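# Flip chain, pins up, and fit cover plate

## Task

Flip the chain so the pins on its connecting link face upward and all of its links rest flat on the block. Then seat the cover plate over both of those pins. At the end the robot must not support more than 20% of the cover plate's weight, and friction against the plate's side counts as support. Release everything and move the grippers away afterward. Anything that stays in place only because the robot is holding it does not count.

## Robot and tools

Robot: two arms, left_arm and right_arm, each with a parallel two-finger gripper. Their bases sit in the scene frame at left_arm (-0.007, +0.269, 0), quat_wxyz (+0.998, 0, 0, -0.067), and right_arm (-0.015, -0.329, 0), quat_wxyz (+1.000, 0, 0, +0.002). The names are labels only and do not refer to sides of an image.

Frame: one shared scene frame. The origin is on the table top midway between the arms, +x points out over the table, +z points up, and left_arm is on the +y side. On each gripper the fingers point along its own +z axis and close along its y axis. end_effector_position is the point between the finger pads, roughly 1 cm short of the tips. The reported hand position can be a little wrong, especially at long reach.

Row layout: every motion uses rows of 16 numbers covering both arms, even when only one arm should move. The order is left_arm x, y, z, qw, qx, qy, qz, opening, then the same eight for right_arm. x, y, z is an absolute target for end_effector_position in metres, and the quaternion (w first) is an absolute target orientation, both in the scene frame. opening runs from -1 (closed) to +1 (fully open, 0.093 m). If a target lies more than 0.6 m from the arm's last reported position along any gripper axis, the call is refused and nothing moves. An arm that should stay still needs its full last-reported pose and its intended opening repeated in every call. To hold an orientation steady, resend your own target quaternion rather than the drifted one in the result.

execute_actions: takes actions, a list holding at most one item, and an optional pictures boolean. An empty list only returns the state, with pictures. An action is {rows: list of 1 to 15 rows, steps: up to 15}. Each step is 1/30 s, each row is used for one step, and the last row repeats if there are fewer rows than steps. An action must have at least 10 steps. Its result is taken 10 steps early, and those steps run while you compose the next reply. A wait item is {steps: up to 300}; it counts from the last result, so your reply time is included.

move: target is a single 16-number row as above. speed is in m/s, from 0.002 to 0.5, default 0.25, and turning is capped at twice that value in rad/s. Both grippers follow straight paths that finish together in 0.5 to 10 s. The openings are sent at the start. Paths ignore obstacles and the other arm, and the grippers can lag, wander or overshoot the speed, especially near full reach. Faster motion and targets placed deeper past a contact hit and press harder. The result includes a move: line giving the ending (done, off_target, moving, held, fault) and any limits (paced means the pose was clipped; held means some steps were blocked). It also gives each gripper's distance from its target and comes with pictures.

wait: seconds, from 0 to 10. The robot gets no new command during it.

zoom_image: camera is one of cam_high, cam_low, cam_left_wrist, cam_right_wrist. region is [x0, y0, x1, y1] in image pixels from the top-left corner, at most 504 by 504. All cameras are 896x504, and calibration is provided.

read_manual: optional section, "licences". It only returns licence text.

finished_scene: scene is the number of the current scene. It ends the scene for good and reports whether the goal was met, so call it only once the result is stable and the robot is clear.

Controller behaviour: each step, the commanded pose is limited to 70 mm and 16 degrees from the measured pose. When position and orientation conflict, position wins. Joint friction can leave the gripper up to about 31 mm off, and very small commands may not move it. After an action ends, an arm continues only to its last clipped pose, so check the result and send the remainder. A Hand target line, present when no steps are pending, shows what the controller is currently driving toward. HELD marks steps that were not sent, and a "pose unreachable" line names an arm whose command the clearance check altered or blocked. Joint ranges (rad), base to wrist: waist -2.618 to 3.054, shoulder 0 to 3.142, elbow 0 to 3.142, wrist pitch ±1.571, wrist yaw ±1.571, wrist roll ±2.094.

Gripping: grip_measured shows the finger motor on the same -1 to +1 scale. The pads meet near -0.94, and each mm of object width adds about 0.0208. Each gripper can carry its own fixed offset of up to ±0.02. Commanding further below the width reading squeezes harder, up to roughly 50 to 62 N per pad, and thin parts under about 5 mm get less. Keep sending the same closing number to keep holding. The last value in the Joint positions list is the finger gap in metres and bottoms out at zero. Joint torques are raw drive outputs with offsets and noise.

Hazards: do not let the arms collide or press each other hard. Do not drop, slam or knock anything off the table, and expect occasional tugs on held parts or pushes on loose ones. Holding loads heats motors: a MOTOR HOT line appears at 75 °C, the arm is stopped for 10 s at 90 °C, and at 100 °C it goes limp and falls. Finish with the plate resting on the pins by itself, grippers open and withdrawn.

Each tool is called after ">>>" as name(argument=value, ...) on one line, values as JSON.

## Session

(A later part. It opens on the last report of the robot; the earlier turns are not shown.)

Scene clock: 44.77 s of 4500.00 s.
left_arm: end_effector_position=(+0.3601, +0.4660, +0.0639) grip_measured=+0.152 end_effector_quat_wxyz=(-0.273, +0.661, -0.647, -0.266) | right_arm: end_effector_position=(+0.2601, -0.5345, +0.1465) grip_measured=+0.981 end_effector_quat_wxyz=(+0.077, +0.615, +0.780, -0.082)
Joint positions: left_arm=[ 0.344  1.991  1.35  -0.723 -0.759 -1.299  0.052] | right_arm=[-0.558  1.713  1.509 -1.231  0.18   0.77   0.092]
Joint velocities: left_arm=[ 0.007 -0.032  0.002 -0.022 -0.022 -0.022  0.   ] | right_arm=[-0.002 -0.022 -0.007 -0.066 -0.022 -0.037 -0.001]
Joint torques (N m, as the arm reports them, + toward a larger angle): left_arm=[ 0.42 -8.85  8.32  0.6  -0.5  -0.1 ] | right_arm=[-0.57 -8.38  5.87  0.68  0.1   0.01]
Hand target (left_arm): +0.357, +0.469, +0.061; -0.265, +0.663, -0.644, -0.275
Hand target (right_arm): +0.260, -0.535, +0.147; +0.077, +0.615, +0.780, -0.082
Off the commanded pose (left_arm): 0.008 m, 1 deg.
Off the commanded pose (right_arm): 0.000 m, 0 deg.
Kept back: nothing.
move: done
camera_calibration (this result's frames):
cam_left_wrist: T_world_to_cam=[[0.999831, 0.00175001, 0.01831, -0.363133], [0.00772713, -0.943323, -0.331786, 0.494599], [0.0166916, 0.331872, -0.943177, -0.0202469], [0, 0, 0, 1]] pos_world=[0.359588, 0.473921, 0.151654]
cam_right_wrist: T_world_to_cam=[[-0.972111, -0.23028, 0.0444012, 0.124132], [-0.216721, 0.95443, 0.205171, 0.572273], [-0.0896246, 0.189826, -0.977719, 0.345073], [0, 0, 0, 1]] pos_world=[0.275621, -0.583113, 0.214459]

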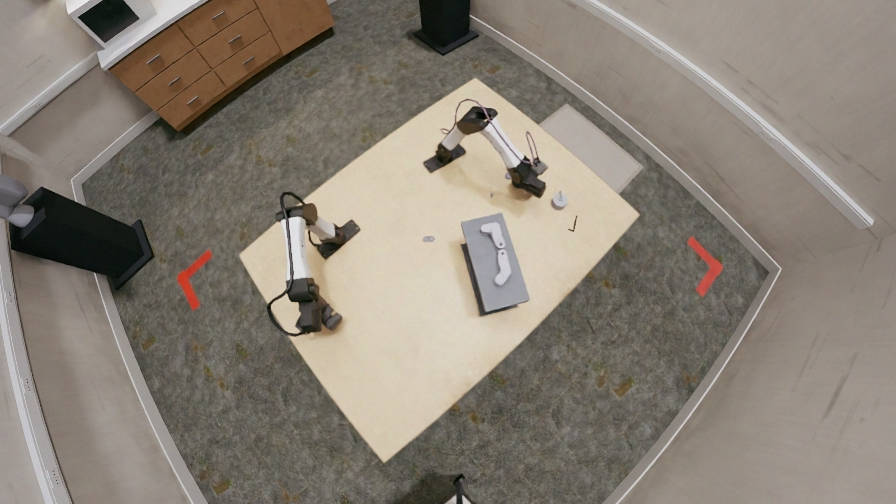

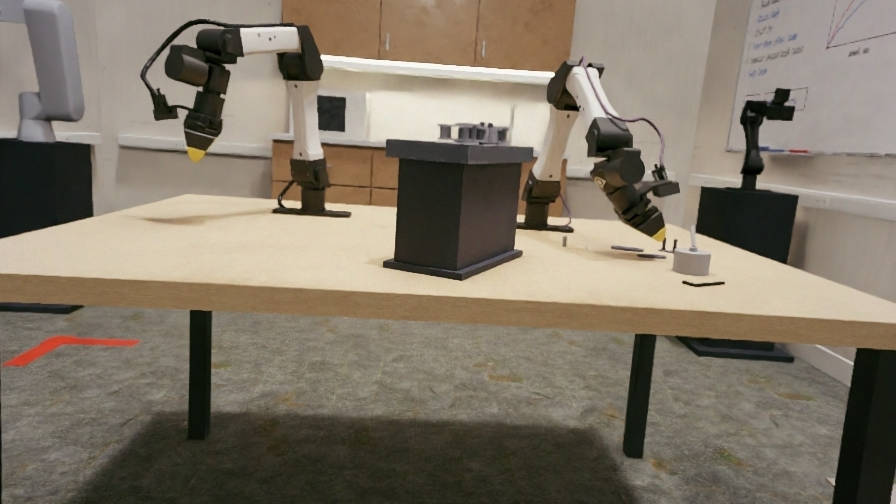

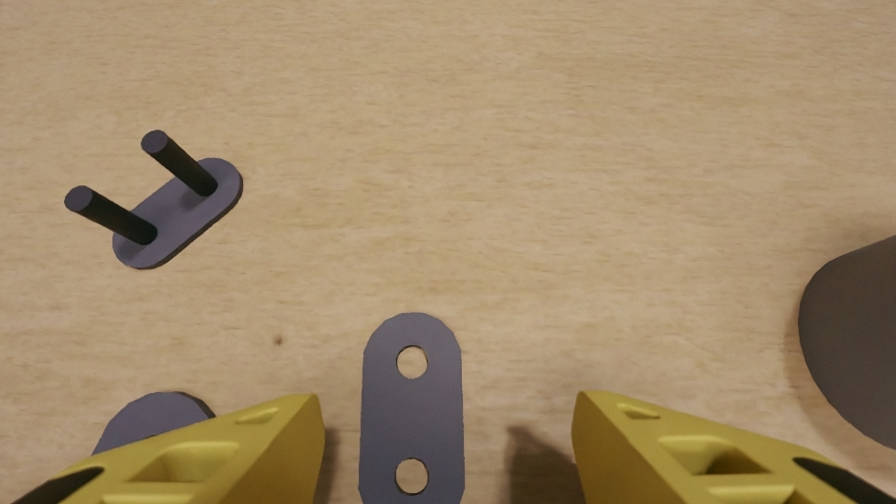

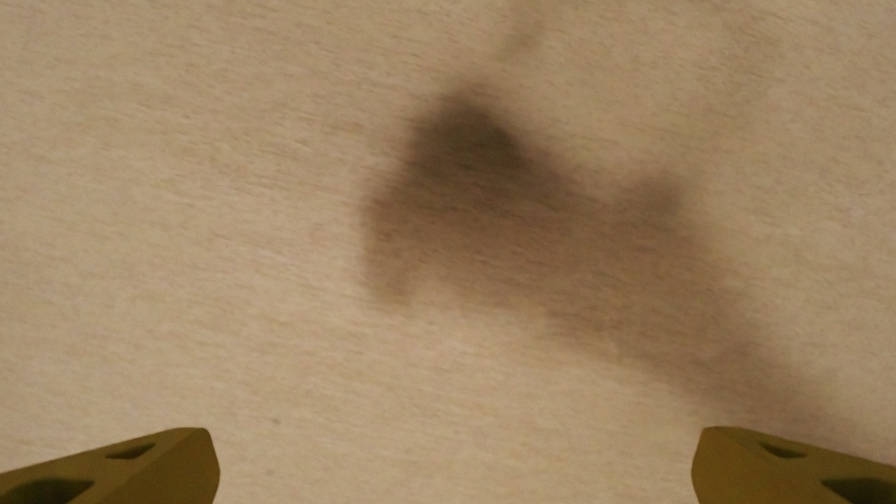

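Centre ≈(0.352,0.470).

>>> move(target=[0.346,0.468,0.006,0.266,-0.664,0.642,0.275,0.15,0.2601,-0.5345,0.1465,0.077,0.615,0.78,-0.082,1], speed=0.04)

Scene clock: 46.73 s of 4500.00 s.
left_arm: end_effector_position=(+0.3536, +0.4654, +0.0235) grip_measured=+0.151 end_effector_quat_wxyz=(-0.274, +0.661, -0.645, -0.268) | right_arm: end_effector_position=(+0.2601, -0.5345, +0.1465) grip_measured=+0.981 end_effector_quat_wxyz=(+0.077, +0.615, +0.780, -0.082)
Joint positions: left_arm=[ 0.344  2.043  1.243 -0.566 -0.765 -1.304  0.052] | right_arm=[-0.558  1.713  1.509 -1.231  0.18   0.77   0.092]
Joint velocities: left_arm=[-0.002 -0.007  0.002 -0.007 -0.022 -0.022 -0.001] | right_arm=[-0.022 -0.007  0.012 -0.095  0.007 -0.066  0.   ]
Joint torques (N m, as the arm reports them, + toward a larger angle): left_arm=[ 0.59 -7.8   4.57  1.31 -0.56 -0.14] | right_arm=[-0.61 -8.35  5.84  0.71  0.1   0.03]
Hand target (left_arm): +0.347, +0.468, +0.006; -0.266, +0.664, -0.642, -0.275
Hand target (right_arm): +0.260, -0.535, +0.147; +0.077, +0.615, +0.780, -0.082
Off the commanded pose (left_arm): 0.019 m, 1 deg.
Off the commanded pose (right_arm): 0.000 m, 0 deg.
Kept back: nothing.
move: off_target (left_arm)
camera_calibration (this result's frames):
cam_left_wrist: T_world_to_cam=[[0.99979, 0.0061308, 0.0195727, -0.357932], [0.0123725, -0.941378, -0.337128, 0.478212], [0.0163584, 0.337299, -0.941255, -0.0605382], [0, 0, 0, 1]] pos_world=[0.35293, 0.472792, 0.111242]
cam_right_wrist: T_world_to_cam=[[-0.972111, -0.23028, 0.0444012, 0.124132], [-0.216721, 0.95443, 0.205171, 0.572273], [-0.0896246, 0.189826, -0.977719, 0.345073], [0, 0, 0, 1]] pos_world=[0.275621, -0.583113, 0.214459]

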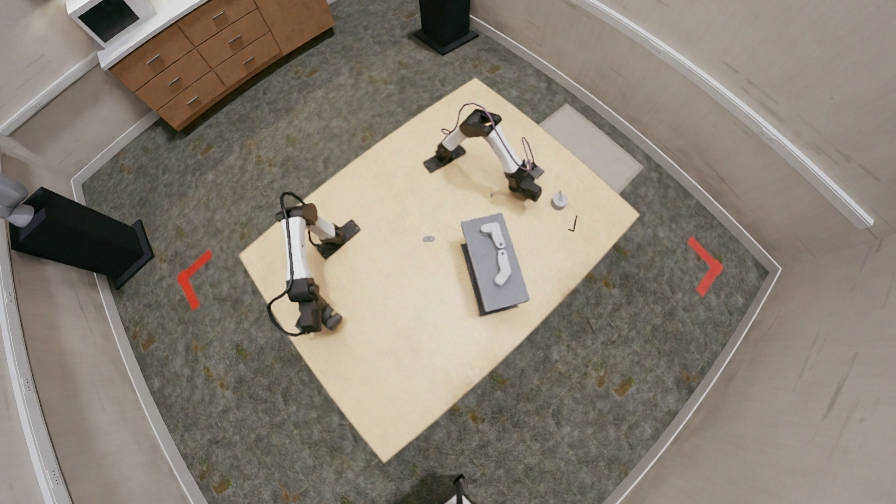

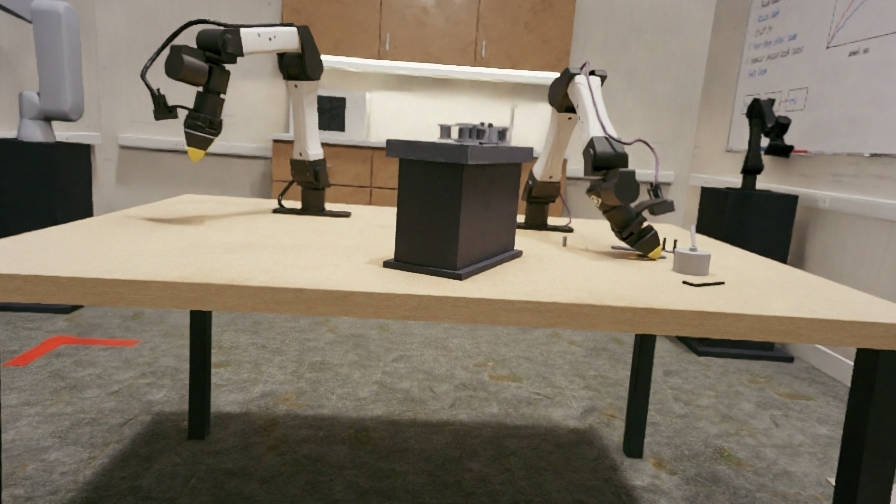

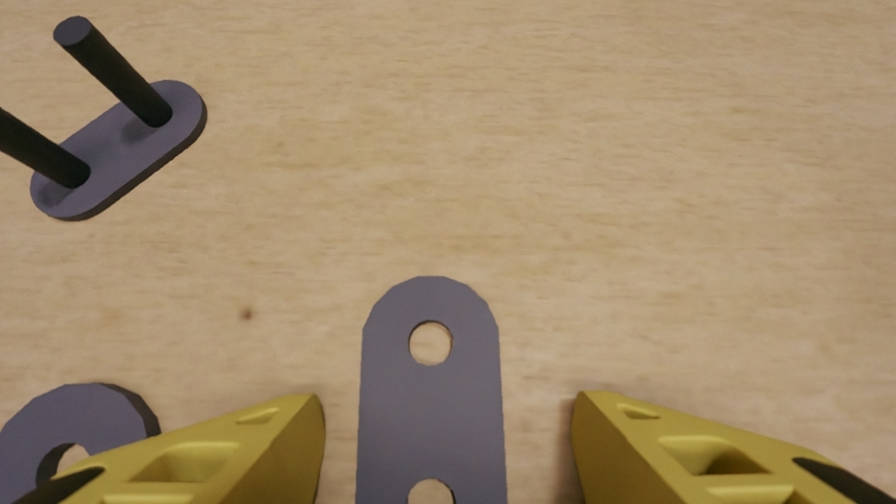

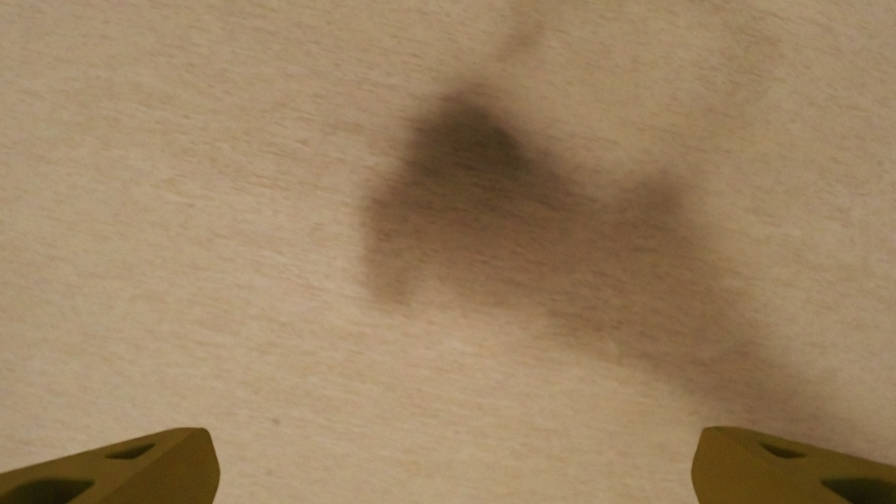

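>>> move(target=[0.346,0.472,-0.002,0.266,-0.664,0.642,0.275,0.0,0.2601,-0.5345,0.1465,0.077,0.615,0.78,-0.082,1], speed=0.02)

>>> move(target=[0.346,0.472,0.004,0.266,-0.664,0.642,0.275,-0.52,0.2601,-0.5345,0.1465,0.077,0.615,0.78,-0.082,1], speed=0.02)

>>> move(target=[0.36,0.36,0.33,0.383,0,0.924,0,-0.52,0.2601,-0.5345,0.1465,0.077,0.615,0.78,-0.082,1])

Scene clock: 48.87 s of 4500.00 s.
left_arm: end_effector_position=(+0.3557, +0.4662, +0.0229) grip_measured=+0.002 end_effector_quat_wxyz=(-0.283, +0.663, -0.641, -0.265) | right_arm: end_effector_position=(+0.2601, -0.5345, +0.1465) grip_measured=+0.981 end_effector_quat_wxyz=(+0.077, +0.615, +0.780, -0.082)
Joint positions: left_arm=[ 0.343  2.043  1.234 -0.539 -0.771 -1.304  0.045] | right_arm=[-0.558  1.713  1.509 -1.231  0.18   0.77   0.092]
Joint velocities: left_arm=[-0.007  0.002  0.007  0.022 -0.037 -0.022  0.   ] | right_arm=[ 0.002  0.007 -0.007 -0.022  0.007 -0.051 -0.   ]
Joint torques (N m, as the arm reports them, + toward a larger angle): left_arm=[ 1.34 -6.97  3.88  1.46 -0.46  0.  ] | right_arm=[-0.58 -8.36  5.86  0.69  0.12  0.02]
Hand target (left_arm): +0.345, +0.471, -0.001; -0.266, +0.664, -0.642, -0.275
Hand target (right_arm): +0.260, -0.535, +0.147; +0.077, +0.615, +0.780, -0.082
Off the commanded pose (left_arm): 0.027 m, 2 deg.
Off the commanded pose (right_arm): 0.000 m, 0 deg.
Kept back: nothing.
move: off_target (left_arm)
camera_calibration (this result's frames):
cam_left_wrist: T_world_to_cam=[[0.999318, 0.0063266, 0.0363707, -0.360309], [0.0185175, -0.938203, -0.345588, 0.475326], [0.0319367, 0.346026, -0.937681, -0.071054], [0, 0, 0, 1]] pos_world=[0.353531, 0.472819, 0.110746]
cam_right_wrist: T_world_to_cam=[[-0.972111, -0.23028, 0.0444012, 0.124132], [-0.216721, 0.95443, 0.205171, 0.572273], [-0.0896246, 0.189826, -0.977719, 0.345073], [0, 0, 0, 1]] pos_world=[0.275621, -0.583113, 0.214459]

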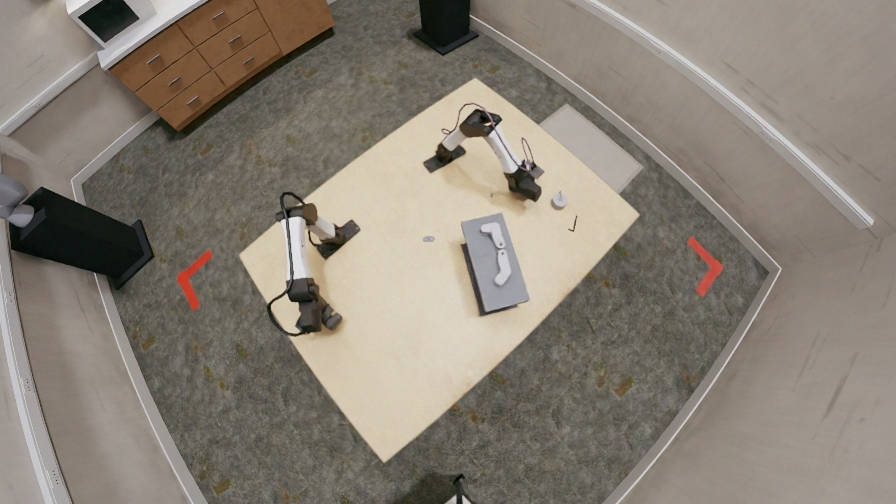

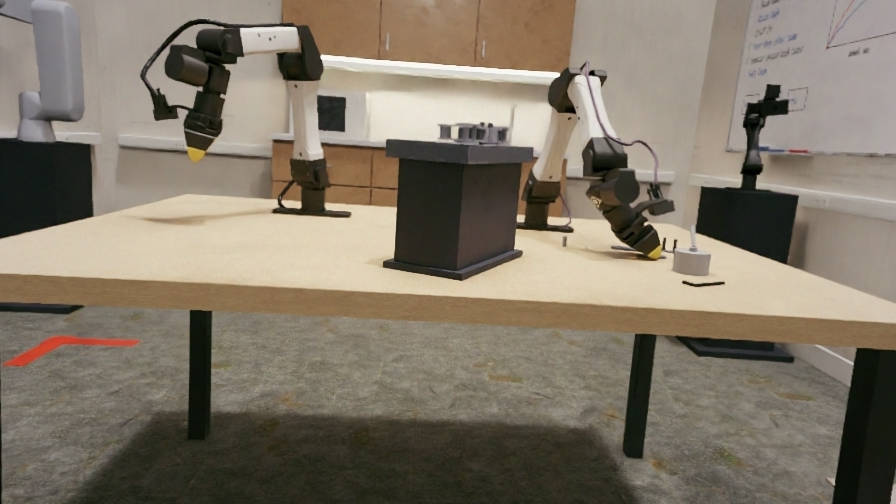

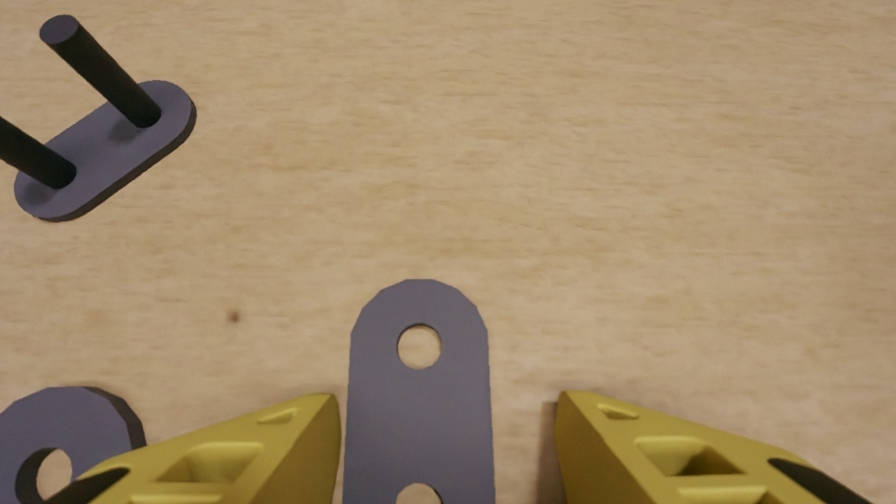

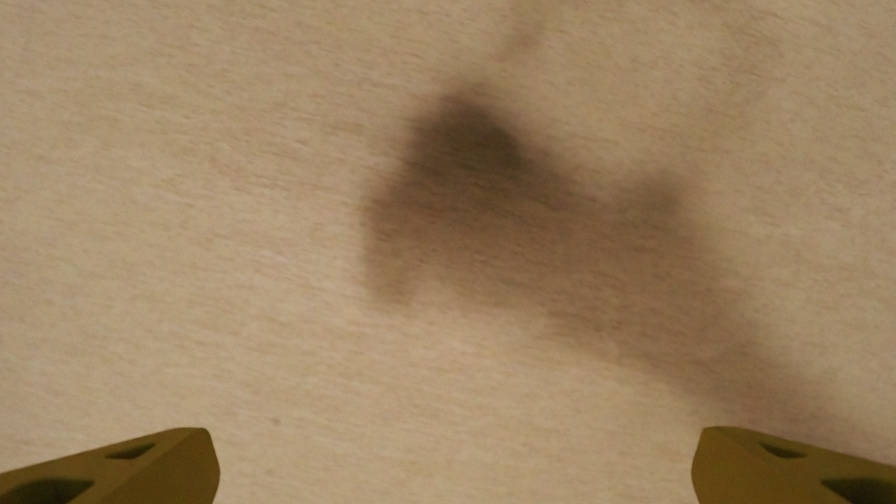

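Scene clock: 50.20 s of 4500.00 s.
left_arm: end_effector_position=(+0.3552, +0.4700, +0.0238) grip_measured=-0.493 end_effector_quat_wxyz=(-0.285, +0.665, -0.636, -0.266) | right_arm: end_effector_position=(+0.2601, -0.5345, +0.1465) grip_measured=+0.981 end_effector_quat_wxyz=(+0.077, +0.615, +0.780, -0.082)
Joint positions: left_arm=[ 0.351  2.043  1.234 -0.531 -0.776 -1.304  0.022] | right_arm=[-0.558  1.713  1.509 -1.231  0.18   0.77   0.092]
Joint velocities: left_arm=[ 0.012 -0.002 -0.022 -0.037 -0.007  0.037 -0.001] | right_arm=[ 0.002  0.002 -0.007 -0.095  0.007  0.007 -0.001]
Joint torques (N m, as the arm reports them, + toward a larger angle): left_arm=[ 0.77 -7.84  4.63  1.17 -0.37  0.03] | right_arm=[-0.63 -8.35  5.8   0.7   0.12  0.02]
Hand target (left_arm): +0.346, +0.472, +0.005; -0.266, +0.664, -0.642, -0.275
Hand target (right_arm): +0.260, -0.535, +0.147; +0.077, +0.615, +0.780, -0.082
Off the commanded pose (left_arm): 0.022 m, 3 deg.
Off the commanded pose (right_arm): 0.000 m, 0 deg.
Kept back: nothing.
move: off_target (left_arm)
camera_calibration (this result's frames):
cam_left_wrist: T_world_to_cam=[[0.998981, 0.015201, 0.0424947, -0.364057], [0.0291836, -0.935806, -0.351306, 0.474382], [0.0344266, 0.352188, -0.935296, -0.0753421], [0, 0, 0, 1]] pos_world=[0.352436, 0.475998, 0.111656]
cam_right_wrist: T_world_to_cam=[[-0.972111, -0.23028, 0.0444012, 0.124132], [-0.216721, 0.95443, 0.205171, 0.572273], [-0.0896246, 0.189826, -0.977719, 0.345073], [0, 0, 0, 1]] pos_world=[0.275621, -0.583113, 0.214459]

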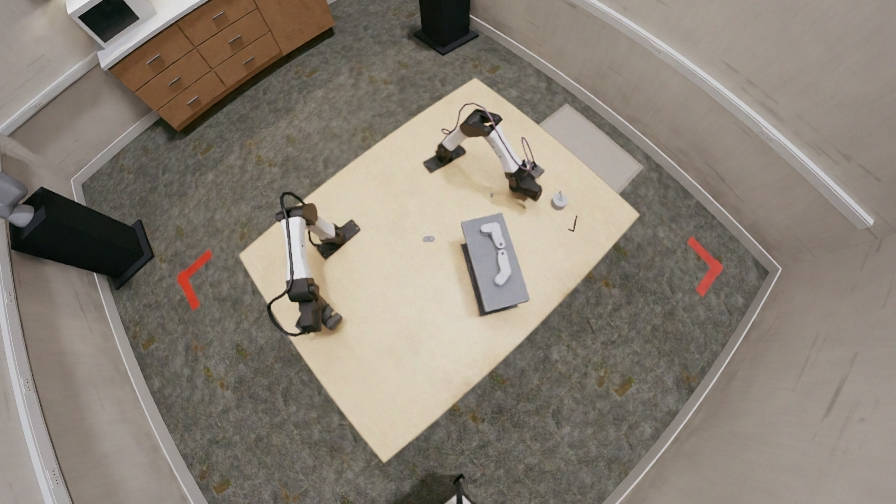

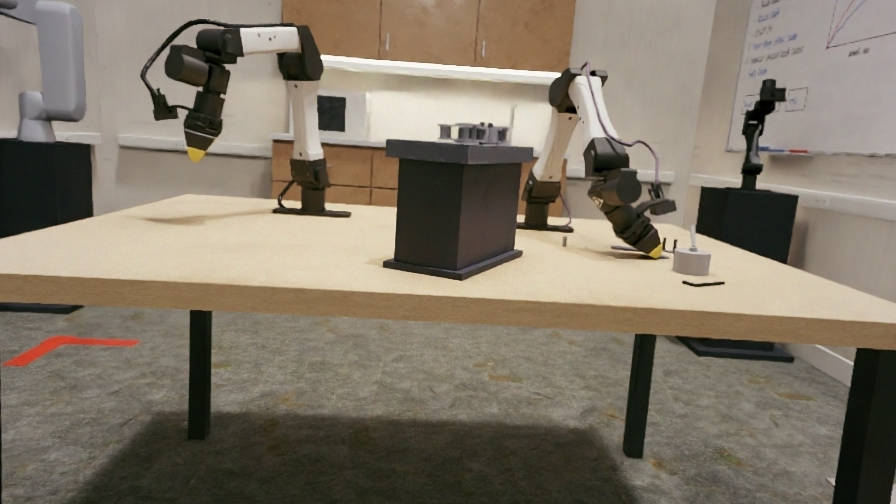

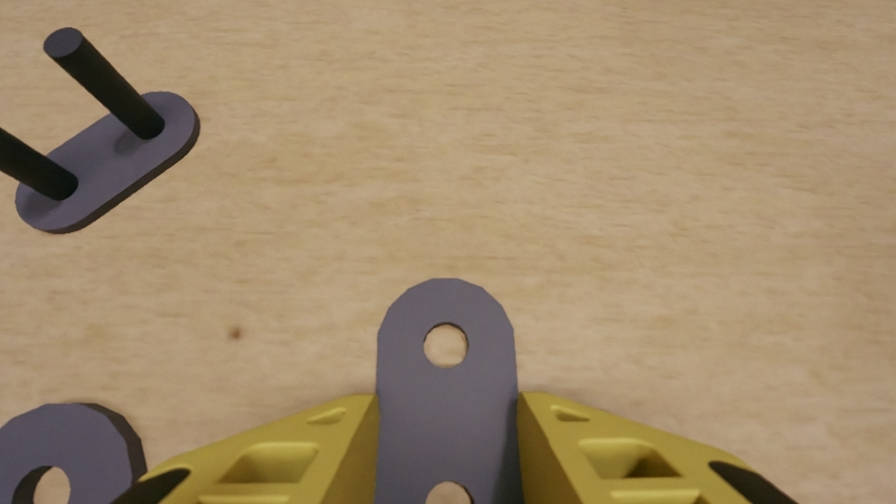

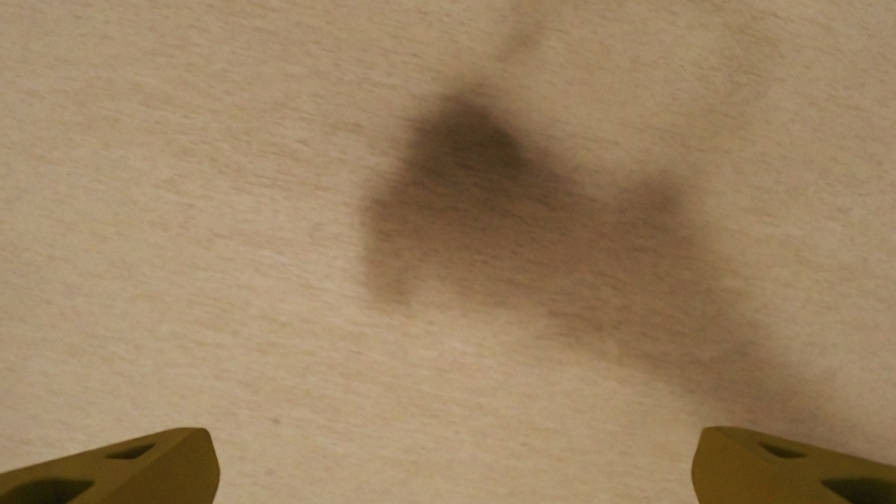

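Scene clock: 54.07 s of 4500.00 s.
left_arm: end_effector_position=(+0.3525, +0.3568, +0.3335) grip_measured=-0.493 end_effector_quat_wxyz=(+0.393, -0.002, +0.919, +0.010) | right_arm: end_effector_position=(+0.2601, -0.5345, +0.1465) grip_measured=+0.981 end_effector_quat_wxyz=(+0.077, +0.615, +0.780, -0.082)
Joint positions: left_arm=[ 0.474  1.428  1.717 -1.076  0.226  0.243  0.022] | right_arm=[-0.558  1.713  1.509 -1.231  0.18   0.77   0.092]
Joint velocities: left_arm=[-0.002 -0.007 -0.002 -0.037  0.051  0.154 -0.001] | right_arm=[ 0.012 -0.007 -0.002  0.007  0.007 -0.051 -0.   ]
Joint torques (N m, as the arm reports them, + toward a larger angle): left_arm=[ 0.45 -4.    9.05  1.97  0.23  0.03] | right_arm=[-0.59 -8.41  5.8   0.69  0.11  0.03]
Hand target (left_arm): +0.354, +0.358, +0.330; +0.385, +0.000, +0.923, +0.004
Hand target (right_arm): +0.260, -0.535, +0.147; +0.077, +0.615, +0.780, -0.082
Off the commanded pose (left_arm): 0.009 m, 2 deg.
Off the commanded pose (right_arm): 0.000 m, 0 deg.
Kept back: nothing.
move: done
camera_calibration (this result's frames):
cam_left_wrist: T_world_to_cam=[[-0.00105193, -0.999896, -0.0143828, 0.360895], [-0.933855, 0.00612627, -0.357599, 0.482797], [0.35765, 0.0130553, -0.933764, 0.260783], [0, 0, 0, 1]] pos_world=[0.357973, 0.354495, 0.421349]
cam_right_wrist: T_world_to_cam=[[-0.972111, -0.23028, 0.0444012, 0.124132], [-0.216721, 0.95443, 0.205171, 0.572273], [-0.0896246, 0.189826, -0.977719, 0.345073], [0, 0, 0, 1]] pos_world=[0.275621, -0.583113, 0.214459]

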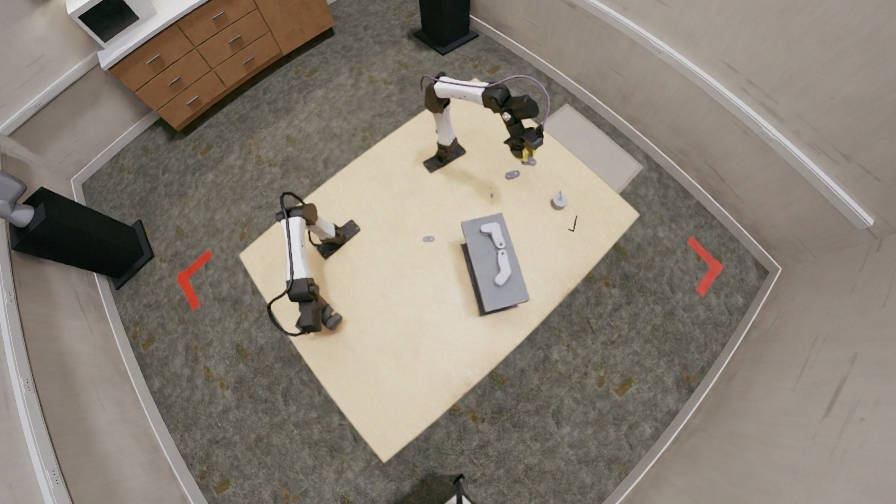

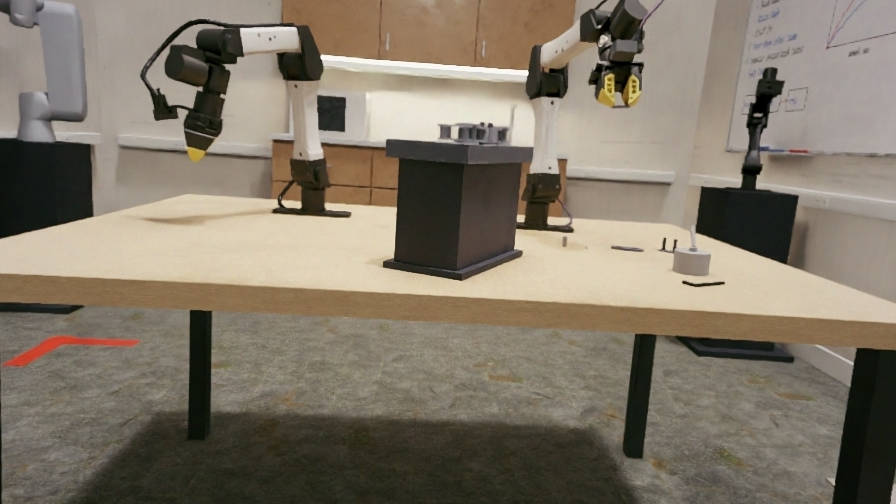

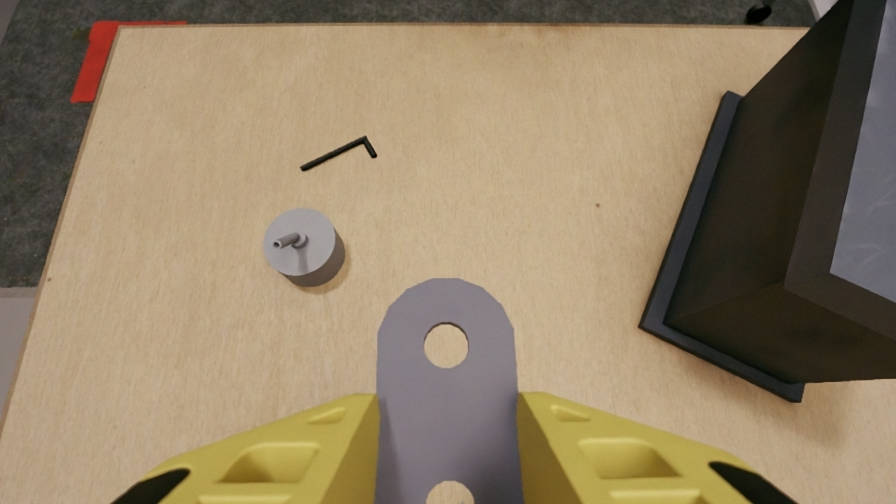

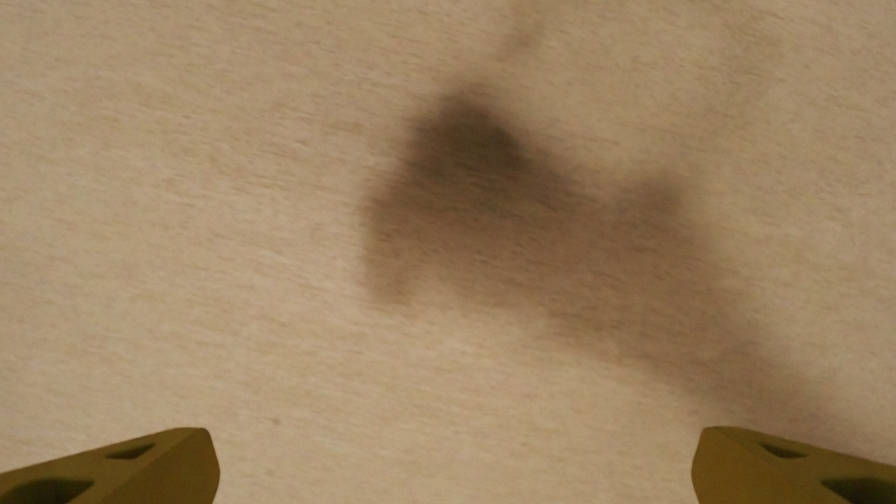

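>>> move(target=[0.505,0.08,0.325,0.374,0.269,0.88,-0.114,-0.52,0.2601,-0.5345,0.1465,0.077,0.615,0.78,-0.082,1])

>>> move(target=[0.514,0.0745,0.30,0.374,0.269,0.88,-0.114,-0.52,0.2601,-0.5345,0.1465,0.077,0.615,0.78,-0.082,1], speed=0.03)

Scene clock: 57.03 s of 4500.00 s.
left_arm: end_effector_position=(+0.5076, +0.0859, +0.3344) grip_measured=-0.493 end_effector_quat_wxyz=(+0.399, +0.257, +0.872, -0.118) | right_arm: end_effector_position=(+0.2601, -0.5345, +0.1465) grip_measured=+0.981 end_effector_quat_wxyz=(+0.077, +0.615, +0.780, -0.082)
Joint positions: left_arm=[-0.139  2.292  2.859 -1.303  0.228  0.2    0.022] | right_arm=[-0.558  1.713  1.509 -1.231  0.18   0.77   0.092]
Joint velocities: left_arm=[-0.017 -0.002 -0.007 -0.037  0.037  0.037  0.   ] | right_arm=[-0.022 -0.012  0.027 -0.007 -0.066  0.007  0.001]
Joint torques (N m, as the arm reports them, + toward a larger angle): left_arm=[ -0.16 -11.02   7.92   2.03   0.17   0.09] | right_arm=[-0.62 -8.37  5.79  0.7   0.11  0.01]
Hand target (left_arm): +0.508, +0.084, +0.327; +0.390, +0.264, +0.874, -0.122
Hand target (right_arm): +0.260, -0.535, +0.147; +0.077, +0.615, +0.780, -0.082
Off the commanded pose (left_arm): 0.011 m, 3 deg.
Off the commanded pose (right_arm): 0.000 m, 0 deg.
elbow stopped short (left arm): the move would have taken joint 3 (elbow) straighter than the controller allows; a more bent joint 3 avoids this.
Kept back: nothing.
move: off_target (left_arm)
camera_calibration (this result's frames):
cam_left_wrist: T_world_to_cam=[[-0.553494, -0.83285, 0.00219268, 0.350732], [-0.762468, 0.505657, -0.403674, 0.515141], [0.335091, -0.225103, -0.9149, 0.23527], [0, 0, 0, 1]] pos_world=[0.50807, 0.0845821, 0.422429]
cam_right_wrist: T_world_to_cam=[[-0.972111, -0.23028, 0.0444012, 0.124132], [-0.216721, 0.95443, 0.205171, 0.572273], [-0.0896246, 0.189826, -0.977719, 0.345073], [0, 0, 0, 1]] pos_world=[0.275621, -0.583113, 0.214459]

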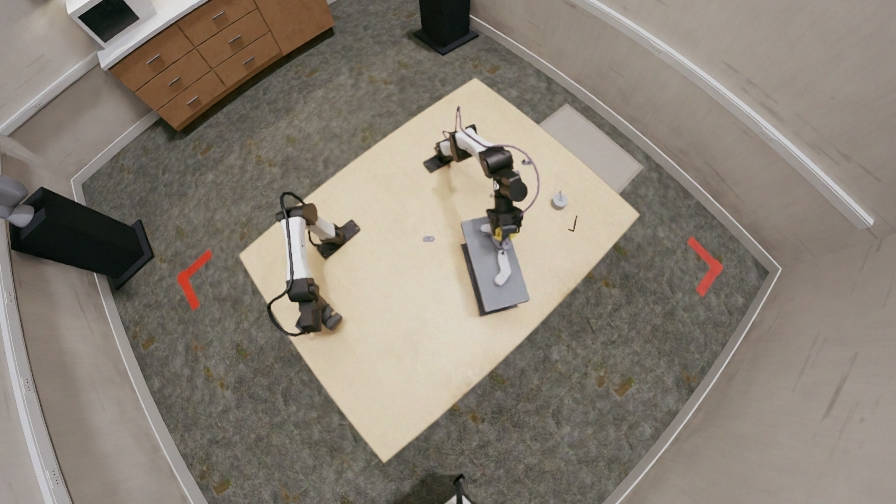

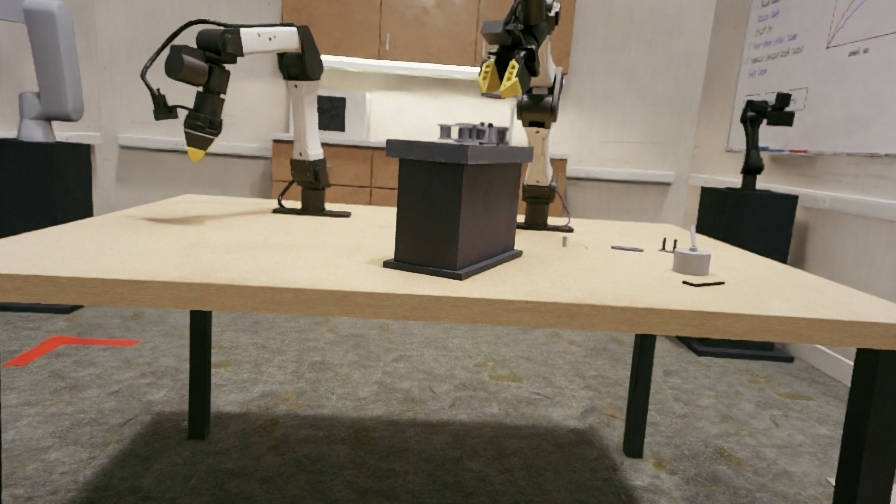

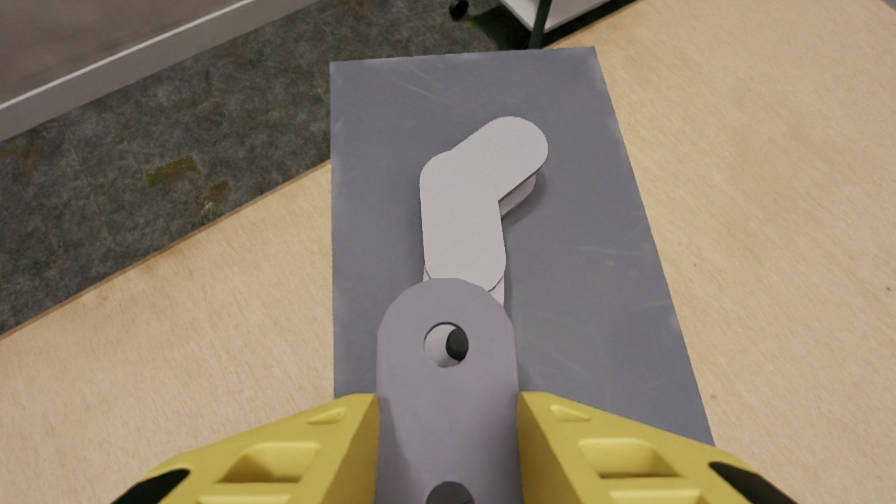

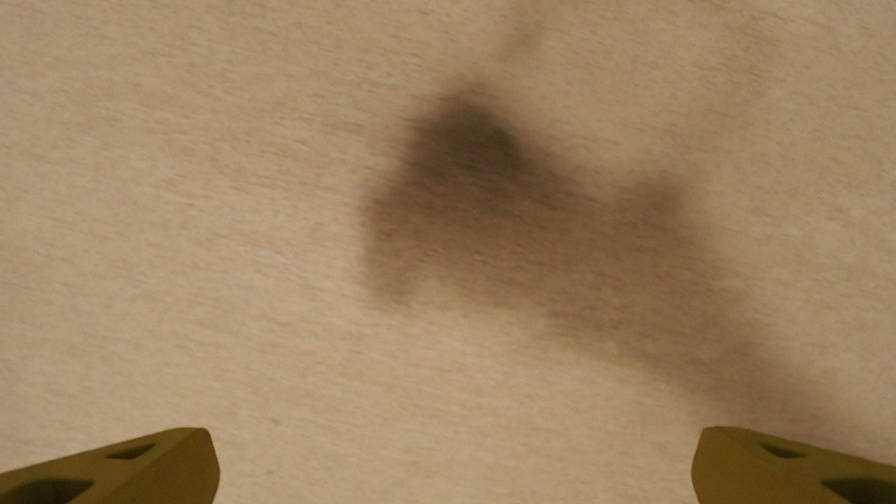

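Scene clock: 58.90 s of 4500.00 s.
left_arm: end_effector_position=(+0.5166, +0.0764, +0.2913) grip_measured=-0.493 end_effector_quat_wxyz=(+0.360, +0.264, +0.887, -0.120) | right_arm: end_effector_position=(+0.2601, -0.5345, +0.1465) grip_measured=+0.981 end_effector_quat_wxyz=(+0.077, +0.615, +0.780, -0.082)
Joint positions: left_arm=[-0.152  2.292  2.706 -1.234  0.226  0.204  0.022] | right_arm=[-0.558  1.713  1.509 -1.231  0.18   0.77   0.092]
Joint velocities: left_arm=[ 0.007  0.007 -0.022  0.125 -0.037 -0.066  0.001] | right_arm=[-0.017 -0.012 -0.012 -0.037 -0.051 -0.022 -0.001]
Joint torques (N m, as the arm reports them, + toward a larger angle): left_arm=[ -0.74 -14.57   5.7    2.35  -0.01   0.07] | right_arm=[-0.63 -8.37  5.79  0.68  0.11  0.03]
Hand target (left_arm): +0.515, +0.074, +0.300; +0.372, +0.269, +0.881, -0.115
Hand target (right_arm): +0.260, -0.535, +0.147; +0.077, +0.615, +0.780, -0.082
Off the commanded pose (left_arm): 0.009 m, 2 deg.
Off the commanded pose (right_arm): 0.000 m, 0 deg.
Kept back: nothing.
move: done
camera_calibration (this result's frames):
cam_left_wrist: T_world_to_cam=[[-0.564138, -0.825318, 0.0244502, 0.346312], [-0.784206, 0.526299, -0.328681, 0.497239], [0.258399, -0.204596, -0.944124, 0.237233], [0, 0, 0, 1]] pos_world=[0.524004, 0.0726584, 0.378944]
cam_right_wrist: T_world_to_cam=[[-0.972111, -0.23028, 0.0444012, 0.124132], [-0.216721, 0.95443, 0.205171, 0.572273], [-0.0896246, 0.189826, -0.977719, 0.345073], [0, 0, 0, 1]] pos_world=[0.275621, -0.583113, 0.214459]

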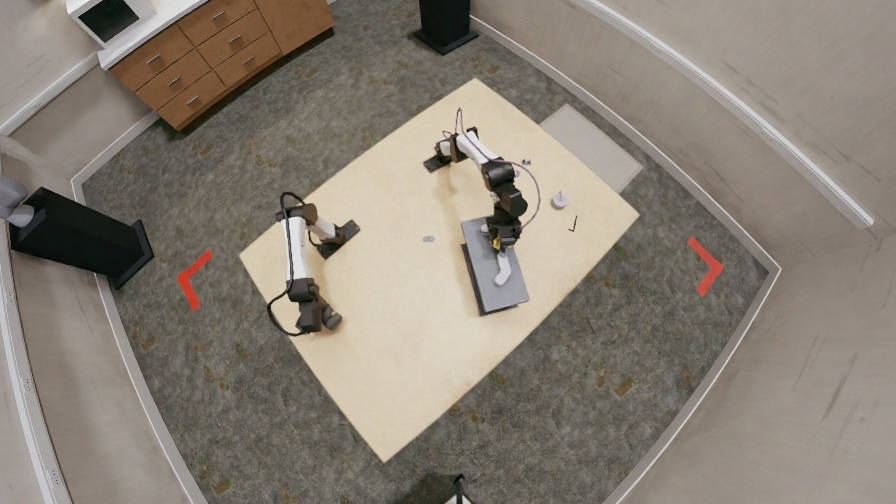

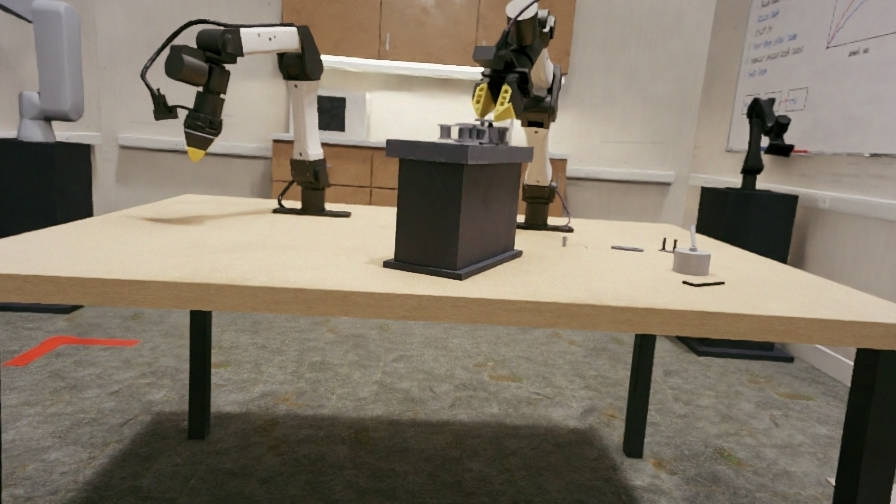

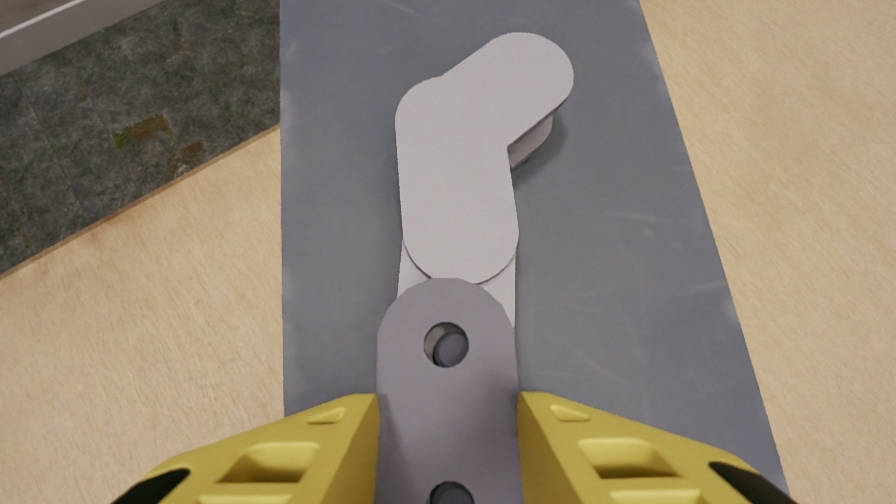

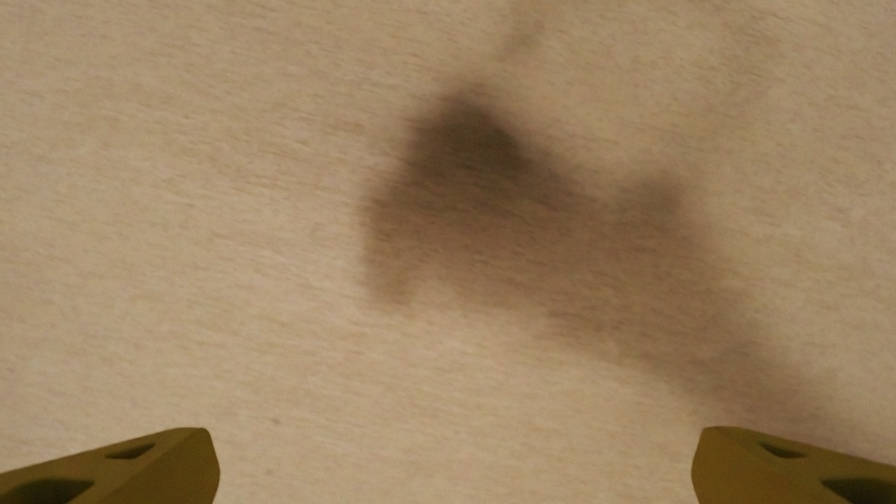

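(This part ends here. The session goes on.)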